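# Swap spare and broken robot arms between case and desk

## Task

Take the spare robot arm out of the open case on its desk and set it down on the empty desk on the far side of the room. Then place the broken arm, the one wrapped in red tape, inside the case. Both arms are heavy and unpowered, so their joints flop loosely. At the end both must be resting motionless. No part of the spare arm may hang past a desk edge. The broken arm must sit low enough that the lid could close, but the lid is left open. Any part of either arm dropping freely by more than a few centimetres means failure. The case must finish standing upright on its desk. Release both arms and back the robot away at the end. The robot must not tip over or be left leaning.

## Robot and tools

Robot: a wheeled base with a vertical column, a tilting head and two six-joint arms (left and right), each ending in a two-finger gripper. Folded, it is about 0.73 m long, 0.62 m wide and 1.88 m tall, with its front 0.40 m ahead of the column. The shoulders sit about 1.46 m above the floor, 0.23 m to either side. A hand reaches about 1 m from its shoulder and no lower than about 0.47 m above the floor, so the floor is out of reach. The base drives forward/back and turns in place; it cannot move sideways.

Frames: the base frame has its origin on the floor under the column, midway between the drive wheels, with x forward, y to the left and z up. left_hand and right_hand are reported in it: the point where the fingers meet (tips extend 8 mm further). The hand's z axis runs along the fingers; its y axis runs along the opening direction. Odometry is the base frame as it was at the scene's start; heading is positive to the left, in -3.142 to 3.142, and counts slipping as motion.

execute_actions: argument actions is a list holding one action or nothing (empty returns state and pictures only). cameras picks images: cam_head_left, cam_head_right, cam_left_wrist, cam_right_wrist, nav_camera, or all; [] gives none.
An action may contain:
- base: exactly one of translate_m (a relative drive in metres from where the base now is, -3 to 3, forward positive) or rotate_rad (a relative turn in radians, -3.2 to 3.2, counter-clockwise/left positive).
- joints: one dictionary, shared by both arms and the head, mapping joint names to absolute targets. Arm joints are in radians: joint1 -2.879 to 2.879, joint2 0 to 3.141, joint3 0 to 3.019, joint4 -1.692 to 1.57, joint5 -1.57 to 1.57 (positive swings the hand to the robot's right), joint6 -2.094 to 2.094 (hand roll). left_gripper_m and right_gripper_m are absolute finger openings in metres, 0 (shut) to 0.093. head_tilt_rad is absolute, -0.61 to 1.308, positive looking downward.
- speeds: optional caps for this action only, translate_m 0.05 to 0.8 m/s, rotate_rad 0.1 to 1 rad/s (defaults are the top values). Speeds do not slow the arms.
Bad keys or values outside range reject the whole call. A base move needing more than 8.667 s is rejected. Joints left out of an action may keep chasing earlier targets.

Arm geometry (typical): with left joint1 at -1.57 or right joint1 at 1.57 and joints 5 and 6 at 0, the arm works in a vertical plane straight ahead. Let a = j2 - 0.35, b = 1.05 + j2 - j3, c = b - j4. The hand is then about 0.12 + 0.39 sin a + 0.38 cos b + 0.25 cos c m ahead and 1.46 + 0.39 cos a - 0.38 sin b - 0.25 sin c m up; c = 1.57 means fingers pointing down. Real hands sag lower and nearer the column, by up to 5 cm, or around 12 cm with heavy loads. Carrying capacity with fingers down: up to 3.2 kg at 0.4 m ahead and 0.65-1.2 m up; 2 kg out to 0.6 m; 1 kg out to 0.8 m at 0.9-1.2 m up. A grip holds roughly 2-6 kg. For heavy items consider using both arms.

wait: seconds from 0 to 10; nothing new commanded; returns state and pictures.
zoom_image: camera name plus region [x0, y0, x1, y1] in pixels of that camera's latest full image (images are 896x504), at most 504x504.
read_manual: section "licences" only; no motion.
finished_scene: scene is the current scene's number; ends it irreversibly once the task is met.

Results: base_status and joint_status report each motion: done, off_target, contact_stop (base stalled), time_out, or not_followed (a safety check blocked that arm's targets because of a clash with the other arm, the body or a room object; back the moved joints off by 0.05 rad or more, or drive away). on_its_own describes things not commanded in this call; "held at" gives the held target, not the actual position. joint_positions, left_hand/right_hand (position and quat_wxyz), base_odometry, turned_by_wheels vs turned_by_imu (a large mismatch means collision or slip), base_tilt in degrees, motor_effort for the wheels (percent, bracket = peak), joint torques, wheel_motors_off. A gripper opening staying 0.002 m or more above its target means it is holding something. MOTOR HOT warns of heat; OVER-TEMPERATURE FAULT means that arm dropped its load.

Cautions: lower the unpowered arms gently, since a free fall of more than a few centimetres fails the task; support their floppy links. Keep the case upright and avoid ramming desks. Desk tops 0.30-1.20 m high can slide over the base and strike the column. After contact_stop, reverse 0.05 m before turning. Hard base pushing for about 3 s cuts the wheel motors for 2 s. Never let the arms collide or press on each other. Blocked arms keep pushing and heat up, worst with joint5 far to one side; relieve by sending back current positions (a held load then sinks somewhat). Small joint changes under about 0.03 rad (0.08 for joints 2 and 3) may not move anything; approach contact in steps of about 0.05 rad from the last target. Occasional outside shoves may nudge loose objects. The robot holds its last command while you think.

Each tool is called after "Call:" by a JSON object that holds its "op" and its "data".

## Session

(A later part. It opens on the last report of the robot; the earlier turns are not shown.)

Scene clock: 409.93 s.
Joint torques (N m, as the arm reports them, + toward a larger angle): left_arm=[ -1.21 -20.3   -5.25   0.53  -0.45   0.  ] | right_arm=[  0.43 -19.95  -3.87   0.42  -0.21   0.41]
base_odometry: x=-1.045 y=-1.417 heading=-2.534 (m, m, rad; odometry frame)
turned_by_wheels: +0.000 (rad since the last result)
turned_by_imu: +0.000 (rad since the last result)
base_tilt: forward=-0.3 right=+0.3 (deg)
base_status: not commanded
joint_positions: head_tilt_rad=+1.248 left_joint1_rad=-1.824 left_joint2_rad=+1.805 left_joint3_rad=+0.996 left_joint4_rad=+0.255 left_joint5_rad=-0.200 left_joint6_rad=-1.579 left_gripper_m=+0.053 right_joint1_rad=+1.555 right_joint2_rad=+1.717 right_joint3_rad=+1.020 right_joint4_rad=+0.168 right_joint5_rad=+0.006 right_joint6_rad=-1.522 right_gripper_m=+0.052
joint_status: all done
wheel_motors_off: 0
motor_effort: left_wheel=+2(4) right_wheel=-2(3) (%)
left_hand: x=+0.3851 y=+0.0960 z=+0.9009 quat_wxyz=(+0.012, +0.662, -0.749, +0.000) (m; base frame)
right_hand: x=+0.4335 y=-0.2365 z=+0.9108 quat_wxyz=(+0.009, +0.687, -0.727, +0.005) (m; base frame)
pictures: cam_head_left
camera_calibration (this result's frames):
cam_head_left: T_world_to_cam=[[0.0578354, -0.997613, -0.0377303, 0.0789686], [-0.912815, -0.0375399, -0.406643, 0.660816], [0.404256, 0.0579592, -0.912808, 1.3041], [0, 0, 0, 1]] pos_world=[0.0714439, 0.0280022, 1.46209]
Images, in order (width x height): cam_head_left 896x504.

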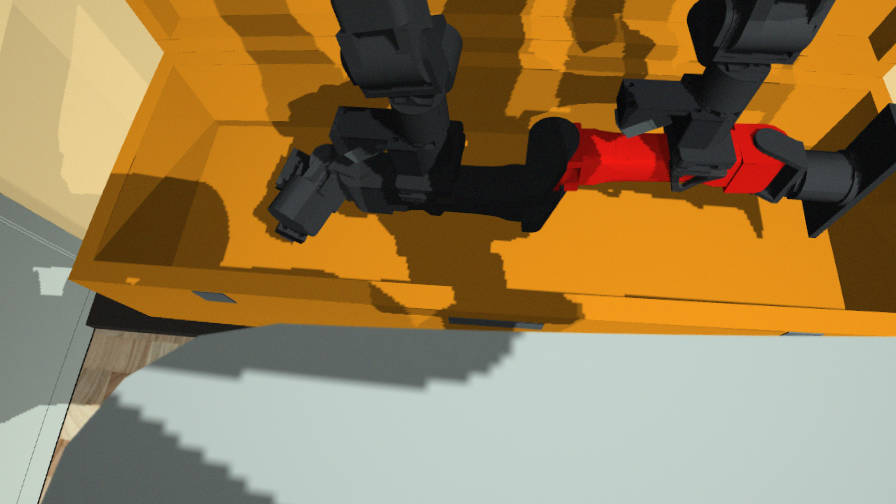

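Call:
{"op": "execute_actions", "data": {"actions": [{"base":{"translate_m":-0.025},"speeds":{"translate_m":0.05},"joints":{"left_joint2_rad":1.81,"left_joint3_rad":1.03,"left_joint4_rad":0.28,"right_joint2_rad":1.73,"right_joint3_rad":1.06,"left_joint1_rad":-1.82}}], "cameras": []}}

Call:
{"op": "execute_actions", "data": {"actions": [{"joints":{"left_joint2_rad":1.9,"left_joint3_rad":1.11,"right_joint2_rad":1.82,"right_joint3_rad":1.14,"right_joint4_rad":0.19,"left_joint1_rad":-1.8,"left_joint5_rad":-0.19}}], "cameras": []}}

Call:
{"op": "execute_actions", "data": {"actions": [{"joints":{"left_joint2_rad":1.99,"left_joint3_rad":1.2,"right_joint2_rad":1.91,"right_joint3_rad":1.23,"left_joint1_rad":-1.785}}], "cameras": ["cam_head_right"]}}

Call:
{"op": "execute_actions", "data": {"actions": [{"joints":{"left_joint2_rad":2.06,"left_joint3_rad":1.27,"right_joint2_rad":1.98,"right_joint3_rad":1.29,"left_joint1_rad":-1.775}}], "cameras": []}}

Call:
{"op": "execute_actions", "data": {"actions": [{"joints":{"left_joint2_rad":2.11,"left_joint3_rad":1.3,"right_joint2_rad":2.03,"right_joint3_rad":1.32}}], "cameras": ["cam_head_right"]}}

Scene clock: 429.53 s.
Joint torques (N m, as the arm reports them, + toward a larger angle): left_arm=[ -2.84 -20.77  -5.14   0.89  -0.42  -0.07] | right_arm=[ -0.2  -19.45  -4.63   0.19  -0.21   0.33]
base_odometry: x=-1.024 y=-1.403 heading=-2.534 (m, m, rad; odometry frame)
turned_by_wheels: +0.000 (rad since the last result)
turned_by_imu: -0.002 (rad since the last result)
base_tilt: forward=-0.2 right=+0.3 (deg)
base_status: done
joint_positions: head_tilt_rad=+1.248 left_joint1_rad=-1.810 left_joint2_rad=+1.887 left_joint3_rad=+1.063 left_joint4_rad=+0.269 left_joint5_rad=-0.201 left_joint6_rad=-1.570 left_gripper_m=+0.053 right_joint1_rad=+1.559 right_joint2_rad=+1.804 right_joint3_rad=+1.087 right_joint4_rad=+0.177 right_joint5_rad=+0.005 right_joint6_rad=-1.516 right_gripper_m=+0.052
joint_status: all done
wheel_motors_off: 0
motor_effort: left_wheel=+0(33) right_wheel=+0(38) (%)
left_hand: x=+0.3820 y=+0.0991 z=+0.8702 quat_wxyz=(+0.009, +0.661, -0.750, -0.005) (m; base frame)
right_hand: x=+0.4288 y=-0.2342 z=+0.8791 quat_wxyz=(+0.011, +0.685, -0.728, +0.000) (m; base frame)
pictures: none
No camera images: the call's "cameras" was empty. Leave "cameras" out to get every camera's image.

Scene clock: 430.30 s.
Joint torques (N m, as the arm reports them, + toward a larger angle): left_arm=[ -2.38 -19.27  -5.09   0.55  -0.12  -0.2 ] | right_arm=[ -0.37 -19.37  -5.2    0.45   0.1    0.37]
base_odometry: x=-1.024 y=-1.403 heading=-2.534 (m, m, rad; odometry frame)
turned_by_wheels: +0.000 (rad since the last result)
turned_by_imu: +0.000 (rad since the last result)
base_tilt: forward=-0.2 right=+0.3 (deg)
base_status: not commanded
joint_positions: head_tilt_rad=+1.248 left_joint1_rad=-1.795 left_joint2_rad=+1.962 left_joint3_rad=+1.141 left_joint4_rad=+0.273 left_joint5_rad=-0.188 left_joint6_rad=-1.561 left_gripper_m=+0.053 right_joint1_rad=+1.559 right_joint2_rad=+1.893 right_joint3_rad=+1.172 right_joint4_rad=+0.188 right_joint5_rad=-0.002 right_joint6_rad=-1.516 right_gripper_m=+0.052
joint_status: all done
wheel_motors_off: 0
motor_effort: left_wheel=+0(0) right_wheel=+2(1) (%)
left_hand: x=+0.3847 y=+0.1007 z=+0.8399 quat_wxyz=(+0.007, +0.661, -0.750, -0.003) (m; base frame)
right_hand: x=+0.4313 y=-0.2331 z=+0.8450 quat_wxyz=(+0.006, +0.685, -0.728, +0.000) (m; base frame)
pictures: none
No camera images: the call's "cameras" was empty. Leave "cameras" out to get every camera's image.

Scene clock: 431.13 s.
Joint torques (N m, as the arm reports them, + toward a larger angle): left_arm=[ -1.21 -18.46  -3.99   0.56  -0.29  -0.16] | right_arm=[ -0.16 -19.96  -5.24   0.43  -0.14   0.42]
base_odometry: x=-1.024 y=-1.403 heading=-2.534 (m, m, rad; odometry frame)
turned_by_wheels: +0.000 (rad since the last result)
turned_by_imu: +0.000 (rad since the last result)
base_tilt: forward=-0.3 right=+0.4 (deg)
base_status: not commanded
joint_positions: head_tilt_rad=+1.248 left_joint1_rad=-1.792 left_joint2_rad=+2.040 left_joint3_rad=+1.218 left_joint4_rad=+0.275 left_joint5_rad=-0.184 left_joint6_rad=-1.562 left_gripper_m=+0.053 right_joint1_rad=+1.555 right_joint2_rad=+1.985 right_joint3_rad=+1.263 right_joint4_rad=+0.189 right_joint5_rad=+0.004 right_joint6_rad=-1.520 right_gripper_m=+0.052
joint_status: all done
wheel_motors_off: 0
motor_effort: left_wheel=+0(2) right_wheel=-1(1) (%)
left_hand: x=+0.3823 y=+0.0973 z=+0.8101 quat_wxyz=(+0.007, +0.662, -0.749, -0.003) (m; base frame)
right_hand: x=+0.4300 y=-0.2375 z=+0.8099 quat_wxyz=(+0.009, +0.686, -0.728, +0.003) (m; base frame)
pictures: cam_head_right
camera_calibration (this result's frames):
cam_head_right: T_world_to_cam=[[0.0447588, -0.996463, -0.0711241, 0.0565322], [-0.920582, -0.013491, -0.390316, 0.632102], [0.387976, 0.0829456, -0.91793, 1.31073], [0, 0, 0, 1]] pos_world=[0.0708395, -0.0438595, 1.4539]
Images, in order (width x height): cam_head_right 896x504.

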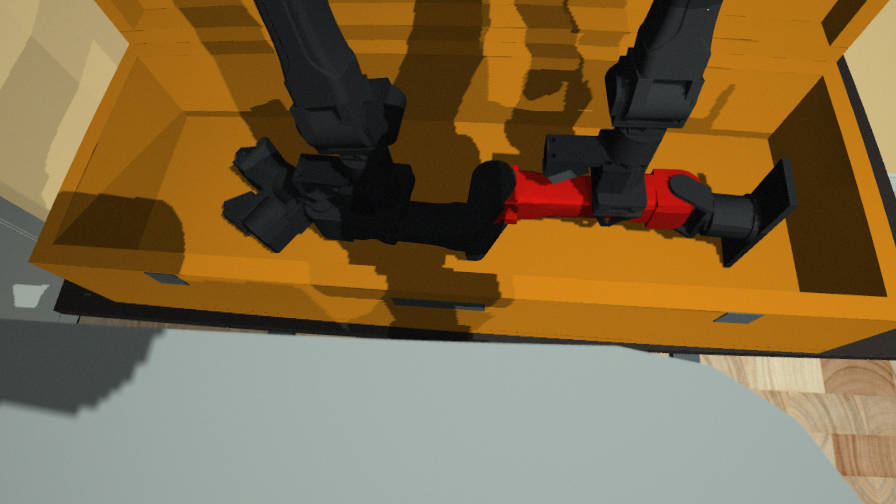

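Scene clock: 431.87 s.
Joint torques (N m, as the arm reports them, + toward a larger angle): left_arm=[ -1.49 -17.08  -3.39   0.58  -0.41  -0.17] | right_arm=[  0.23 -16.33  -2.51   0.44  -0.38   0.38]
base_odometry: x=-1.024 y=-1.403 heading=-2.534 (m, m, rad; odometry frame)
turned_by_wheels: +0.000 (rad since the last result)
turned_by_imu: +0.000 (rad since the last result)
base_tilt: forward=-0.3 right=+0.3 (deg)
base_status: not commanded
joint_positions: head_tilt_rad=+1.248 left_joint1_rad=-1.785 left_joint2_rad=+2.099 left_joint3_rad=+1.283 left_joint4_rad=+0.276 left_joint5_rad=-0.182 left_joint6_rad=-1.559 left_gripper_m=+0.053 right_joint1_rad=+1.557 right_joint2_rad=+2.012 right_joint3_rad=+1.293 right_joint4_rad=+0.189 right_joint5_rad=+0.009 right_joint6_rad=-1.519 right_gripper_m=+0.052
joint_status: all done
wheel_motors_off: 0
motor_effort: left_wheel=+0(2) right_wheel=+0(2) (%)
left_hand: x=+0.3824 y=+0.0976 z=+0.7868 quat_wxyz=(+0.004, +0.663, -0.749, -0.002) (m; base frame)
right_hand: x=+0.4313 y=-0.2375 z=+0.7991 quat_wxyz=(+0.009, +0.686, -0.727, +0.006) (m; base frame)
pictures: none
No camera images: the call's "cameras" was empty. Leave "cameras" out to get every camera's image.

Scene clock: 432.40 s.
Joint torques (N m, as the arm reports them, + toward a larger angle): left_arm=[ -1.37 -12.79  -1.14   0.69  -0.41  -0.18] | right_arm=[  0.05 -12.61   0.11   0.4   -0.37   0.37]
base_odometry: x=-1.024 y=-1.403 heading=-2.534 (m, m, rad; odometry frame)
turned_by_wheels: +0.000 (rad since the last result)
turned_by_imu: +0.000 (rad since the last result)
base_tilt: forward=-0.3 right=+0.3 (deg)
base_status: not commanded
joint_positions: head_tilt_rad=+1.248 left_joint1_rad=-1.785 left_joint2_rad=+2.100 left_joint3_rad=+1.285 left_joint4_rad=+0.274 left_joint5_rad=-0.182 left_joint6_rad=-1.559 left_gripper_m=+0.053 right_joint1_rad=+1.557 right_joint2_rad=+2.014 right_joint3_rad=+1.295 right_joint4_rad=+0.189 right_joint5_rad=+0.009 right_joint6_rad=-1.519 right_gripper_m=+0.052
joint_status: all done
wheel_motors_off: 0
motor_effort: left_wheel=+0(0) right_wheel=+1(1) (%)
left_hand: x=+0.3834 y=+0.0974 z=+0.7864 quat_wxyz=(+0.003, +0.663, -0.749, -0.001) (m; base frame)
right_hand: x=+0.4314 y=-0.2375 z=+0.7985 quat_wxyz=(+0.009, +0.686, -0.727, +0.006) (m; base frame)
pictures: cam_head_right
camera_calibration (this result's frames):
cam_head_right: T_world_to_cam=[[0.0447588, -0.996463, -0.0711241, 0.0565322], [-0.920582, -0.013491, -0.390316, 0.632102], [0.387976, 0.0829456, -0.91793, 1.31073], [0, 0, 0, 1]] pos_world=[0.0708395, -0.0438595, 1.4539]
Images, in order (width x height): cam_head_right 896x504.

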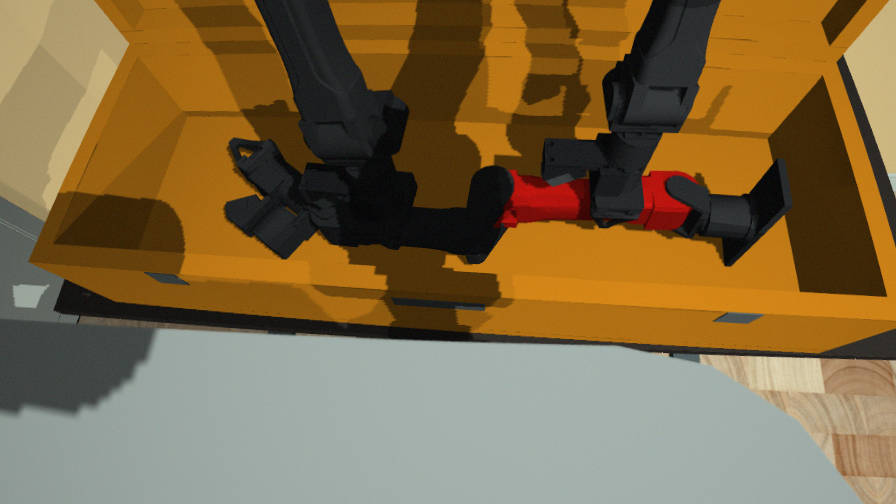

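Call:
{"op": "execute_actions", "data": {"actions": [{"joints":{"left_joint2_rad":2.1,"left_joint3_rad":1.285,"right_joint2_rad":2.01,"right_joint3_rad":1.295,"left_gripper_m":0.093,"right_gripper_m":0.093}}], "cameras": []}}

Call:
{"op": "execute_actions", "data": {"actions": [{"joints":{"left_joint2_rad":2.0,"left_joint3_rad":1.19,"right_joint2_rad":1.91,"right_joint3_rad":1.205}}], "cameras": []}}

Call:
{"op": "execute_actions", "data": {"actions": [{"joints":{"left_joint2_rad":1.9,"left_joint3_rad":1.09,"right_joint2_rad":1.81,"right_joint3_rad":1.11}}], "cameras": []}}

Call:
{"op": "execute_actions", "data": {"actions": [{"joints":{"head_tilt_rad":0.8,"left_joint2_rad":1.12,"left_joint3_rad":0.65,"left_joint4_rad":-0.05,"right_joint2_rad":1.12,"right_joint3_rad":0.65,"right_joint4_rad":-0.05}}], "cameras": []}}

Call:
{"op": "execute_actions", "data": {"actions": [{"base":{"translate_m":-0.7}}], "cameras": ["cam_head_left"]}}

Call:
{"op": "finished_scene", "data": {"scene": 1}}

Scene clock: 445.33 s.
Joint torques (N m, as the arm reports them, + toward a larger angle): left_arm=[ -1.65 -13.57  -2.31   0.69  -0.2   -0.17] | right_arm=[  0.42 -14.39  -2.1    0.39  -0.12   0.24]
base_odometry: x=-1.024 y=-1.403 heading=-2.534 (m, m, rad; odometry frame)
turned_by_wheels: +0.000 (rad since the last result)
turned_by_imu: -0.001 (rad since the last result)
base_tilt: forward=-0.3 right=+0.2 (deg)
base_status: not commanded
joint_positions: head_tilt_rad=+1.248 left_joint1_rad=-1.784 left_joint2_rad=+2.100 left_joint3_rad=+1.284 left_joint4_rad=+0.274 left_joint5_rad=-0.186 left_joint6_rad=-1.560 left_gripper_m=+0.093 right_joint1_rad=+1.557 right_joint2_rad=+2.014 right_joint3_rad=+1.294 right_joint4_rad=+0.189 right_joint5_rad=+0.003 right_joint6_rad=-1.505 right_gripper_m=+0.093
joint_status: all done
wheel_motors_off: 0
motor_effort: left_wheel=-2(1) right_wheel=+0(2) (%)
left_hand: x=+0.3830 y=+0.0985 z=+0.7864 quat_wxyz=(+0.002, +0.664, -0.748, -0.003) (m; base frame)
right_hand: x=+0.4305 y=-0.2364 z=+0.7986 quat_wxyz=(+0.008, +0.681, -0.732, +0.003) (m; base frame)
pictures: none
No camera images: the call's "cameras" was empty. Leave "cameras" out to get every camera's image.

Scene clock: 446.20 s.
Joint torques (N m, as the arm reports them, + toward a larger angle): left_arm=[ -1.13 -14.41  -2.57   0.71  -0.21  -0.17] | right_arm=[  0.13 -14.54  -2.17   0.51  -0.11   0.25]
base_odometry: x=-1.024 y=-1.403 heading=-2.534 (m, m, rad; odometry frame)
turned_by_wheels: +0.000 (rad since the last result)
turned_by_imu: +0.000 (rad since the last result)
base_tilt: forward=-0.3 right=+0.3 (deg)
base_status: not commanded
joint_positions: head_tilt_rad=+1.248 left_joint1_rad=-1.784 left_joint2_rad=+2.005 left_joint3_rad=+1.191 left_joint4_rad=+0.275 left_joint5_rad=-0.187 left_joint6_rad=-1.561 left_gripper_m=+0.093 right_joint1_rad=+1.557 right_joint2_rad=+1.923 right_joint3_rad=+1.206 right_joint4_rad=+0.189 right_joint5_rad=+0.003 right_joint6_rad=-1.505 right_gripper_m=+0.093
joint_status: all done
wheel_motors_off: 0
motor_effort: left_wheel=-1(2) right_wheel=+0(2) (%)
left_hand: x=+0.3897 y=+0.1045 z=+0.8219 quat_wxyz=(+0.001, +0.664, -0.748, -0.002) (m; base frame)
right_hand: x=+0.4347 y=-0.2360 z=+0.8333 quat_wxyz=(+0.006, +0.681, -0.733, +0.004) (m; base frame)
pictures: none
No camera images: the call's "cameras" was empty. Leave "cameras" out to get every camera's image.

Scene clock: 447.03 s.
Joint torques (N m, as the arm reports them, + toward a larger angle): left_arm=[ -0.67 -14.54  -2.55   0.45  -0.19  -0.16] | right_arm=[  0.35 -15.19  -2.43   0.22  -0.08   0.26]
base_odometry: x=-1.024 y=-1.403 heading=-2.534 (m, m, rad; odometry frame)
turned_by_wheels: +0.000 (rad since the last result)
turned_by_imu: +0.000 (rad since the last result)
base_tilt: forward=-0.3 right=+0.4 (deg)
base_status: not commanded
joint_positions: head_tilt_rad=+1.248 left_joint1_rad=-1.784 left_joint2_rad=+1.904 left_joint3_rad=+1.093 left_joint4_rad=+0.276 left_joint5_rad=-0.187 left_joint6_rad=-1.561 left_gripper_m=+0.093 right_joint1_rad=+1.557 right_joint2_rad=+1.820 right_joint3_rad=+1.112 right_joint4_rad=+0.189 right_joint5_rad=+0.003 right_joint6_rad=-1.504 right_gripper_m=+0.093
joint_status: all done
wheel_motors_off: 0
motor_effort: left_wheel=-1(2) right_wheel=+1(2) (%)
left_hand: x=+0.3927 y=+0.1113 z=+0.8596 quat_wxyz=(+0.000, +0.664, -0.748, -0.001) (m; base frame)
right_hand: x=+0.4379 y=-0.2356 z=+0.8720 quat_wxyz=(+0.003, +0.681, -0.733, +0.007) (m; base frame)
pictures: none
No camera images: the call's "cameras" was empty. Leave "cameras" out to get every camera's image.

Scene clock: 448.37 s.
Joint torques (N m, as the arm reports them, + toward a larger angle): left_arm=[  1.04 -11.42   0.41   0.64  -0.17  -0.2 ] | right_arm=[  0.09 -11.58   0.02   0.11  -0.07   0.25]
base_odometry: x=-1.024 y=-1.403 heading=-2.534 (m, m, rad; odometry frame)
turned_by_wheels: +0.000 (rad since the last result)
turned_by_imu: -0.001 (rad since the last result)
base_tilt: forward=-0.2 right=+0.4 (deg)
base_status: not commanded
joint_positions: head_tilt_rad=+0.816 left_joint1_rad=-1.784 left_joint2_rad=+1.115 left_joint3_rad=+0.653 left_joint4_rad=-0.052 left_joint5_rad=-0.187 left_joint6_rad=-1.562 left_gripper_m=+0.093 right_joint1_rad=+1.557 right_joint2_rad=+1.120 right_joint3_rad=+0.653 right_joint4_rad=-0.043 right_joint5_rad=+0.003 right_joint6_rad=-1.504 right_gripper_m=+0.093
joint_status: all done
wheel_motors_off: 0
motor_effort: left_wheel=+0(1) right_wheel=+0(0) (%)
left_hand: x=+0.4151 y=+0.1562 z=+1.1121 quat_wxyz=(-0.007, +0.666, -0.746, +0.006) (m; base frame)
right_hand: x=+0.4178 y=-0.2326 z=+1.1043 quat_wxyz=(+0.000, +0.681, -0.733, +0.010) (m; base frame)
pictures: none
No camera images: the call's "cameras" was empty. Leave "cameras" out to get every camera's image.

Scene clock: 451.13 s.
Joint torques (N m, as the arm reports them, + toward a larger angle): left_arm=[  0.88 -10.86   0.75   0.38  -0.2   -0.15] | right_arm=[ -0.1  -11.71   0.4    0.04  -0.09   0.24]
base_odometry: x=-0.449 y=-1.003 heading=-2.533 (m, m, rad; odometry frame)
turned_by_wheels: +0.001 (rad since the last result)
turned_by_imu: +0.001 (rad since the last result)
base_tilt: forward=-0.3 right=+0.3 (deg)
base_status: done
joint_positions: head_tilt_rad=+0.815 left_joint1_rad=-1.784 left_joint2_rad=+1.115 left_joint3_rad=+0.648 left_joint4_rad=-0.052 left_joint5_rad=-0.187 left_joint6_rad=-1.562 left_gripper_m=+0.093 right_joint1_rad=+1.557 right_joint2_rad=+1.120 right_joint3_rad=+0.648 right_joint4_rad=-0.043 right_joint5_rad=+0.003 right_joint6_rad=-1.504 right_gripper_m=+0.093
joint_status: not commanded
wheel_motors_off: 0
motor_effort: left_wheel=+1(52) right_wheel=-1(41) (%)
left_hand: x=+0.4121 y=+0.1565 z=+1.1119 quat_wxyz=(-0.006, +0.665, -0.746, +0.005) (m; base frame)
right_hand: x=+0.4144 y=-0.2325 z=+1.1041 quat_wxyz=(+0.002, +0.680, -0.733, +0.008) (m; base frame)
pictures: cam_head_left
camera_calibration (this result's frames):
cam_head_left: T_world_to_cam=[[0.0683269, -0.997613, -0.00999749, 0.0357355], [-0.658131, -0.0375399, -0.751967, 1.17988], [0.749796, 0.0579592, -0.659125, 0.896157], [0, 0, 0, 1]] pos_world=[0.102139, 0.0280022, 1.47827]
Images, in order (width x height): cam_head_left 896x504.

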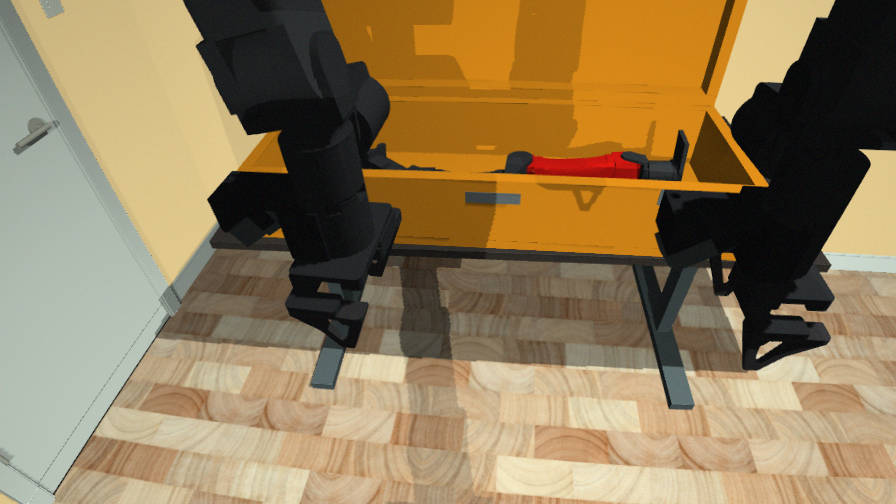

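The scene is finished: the task was done.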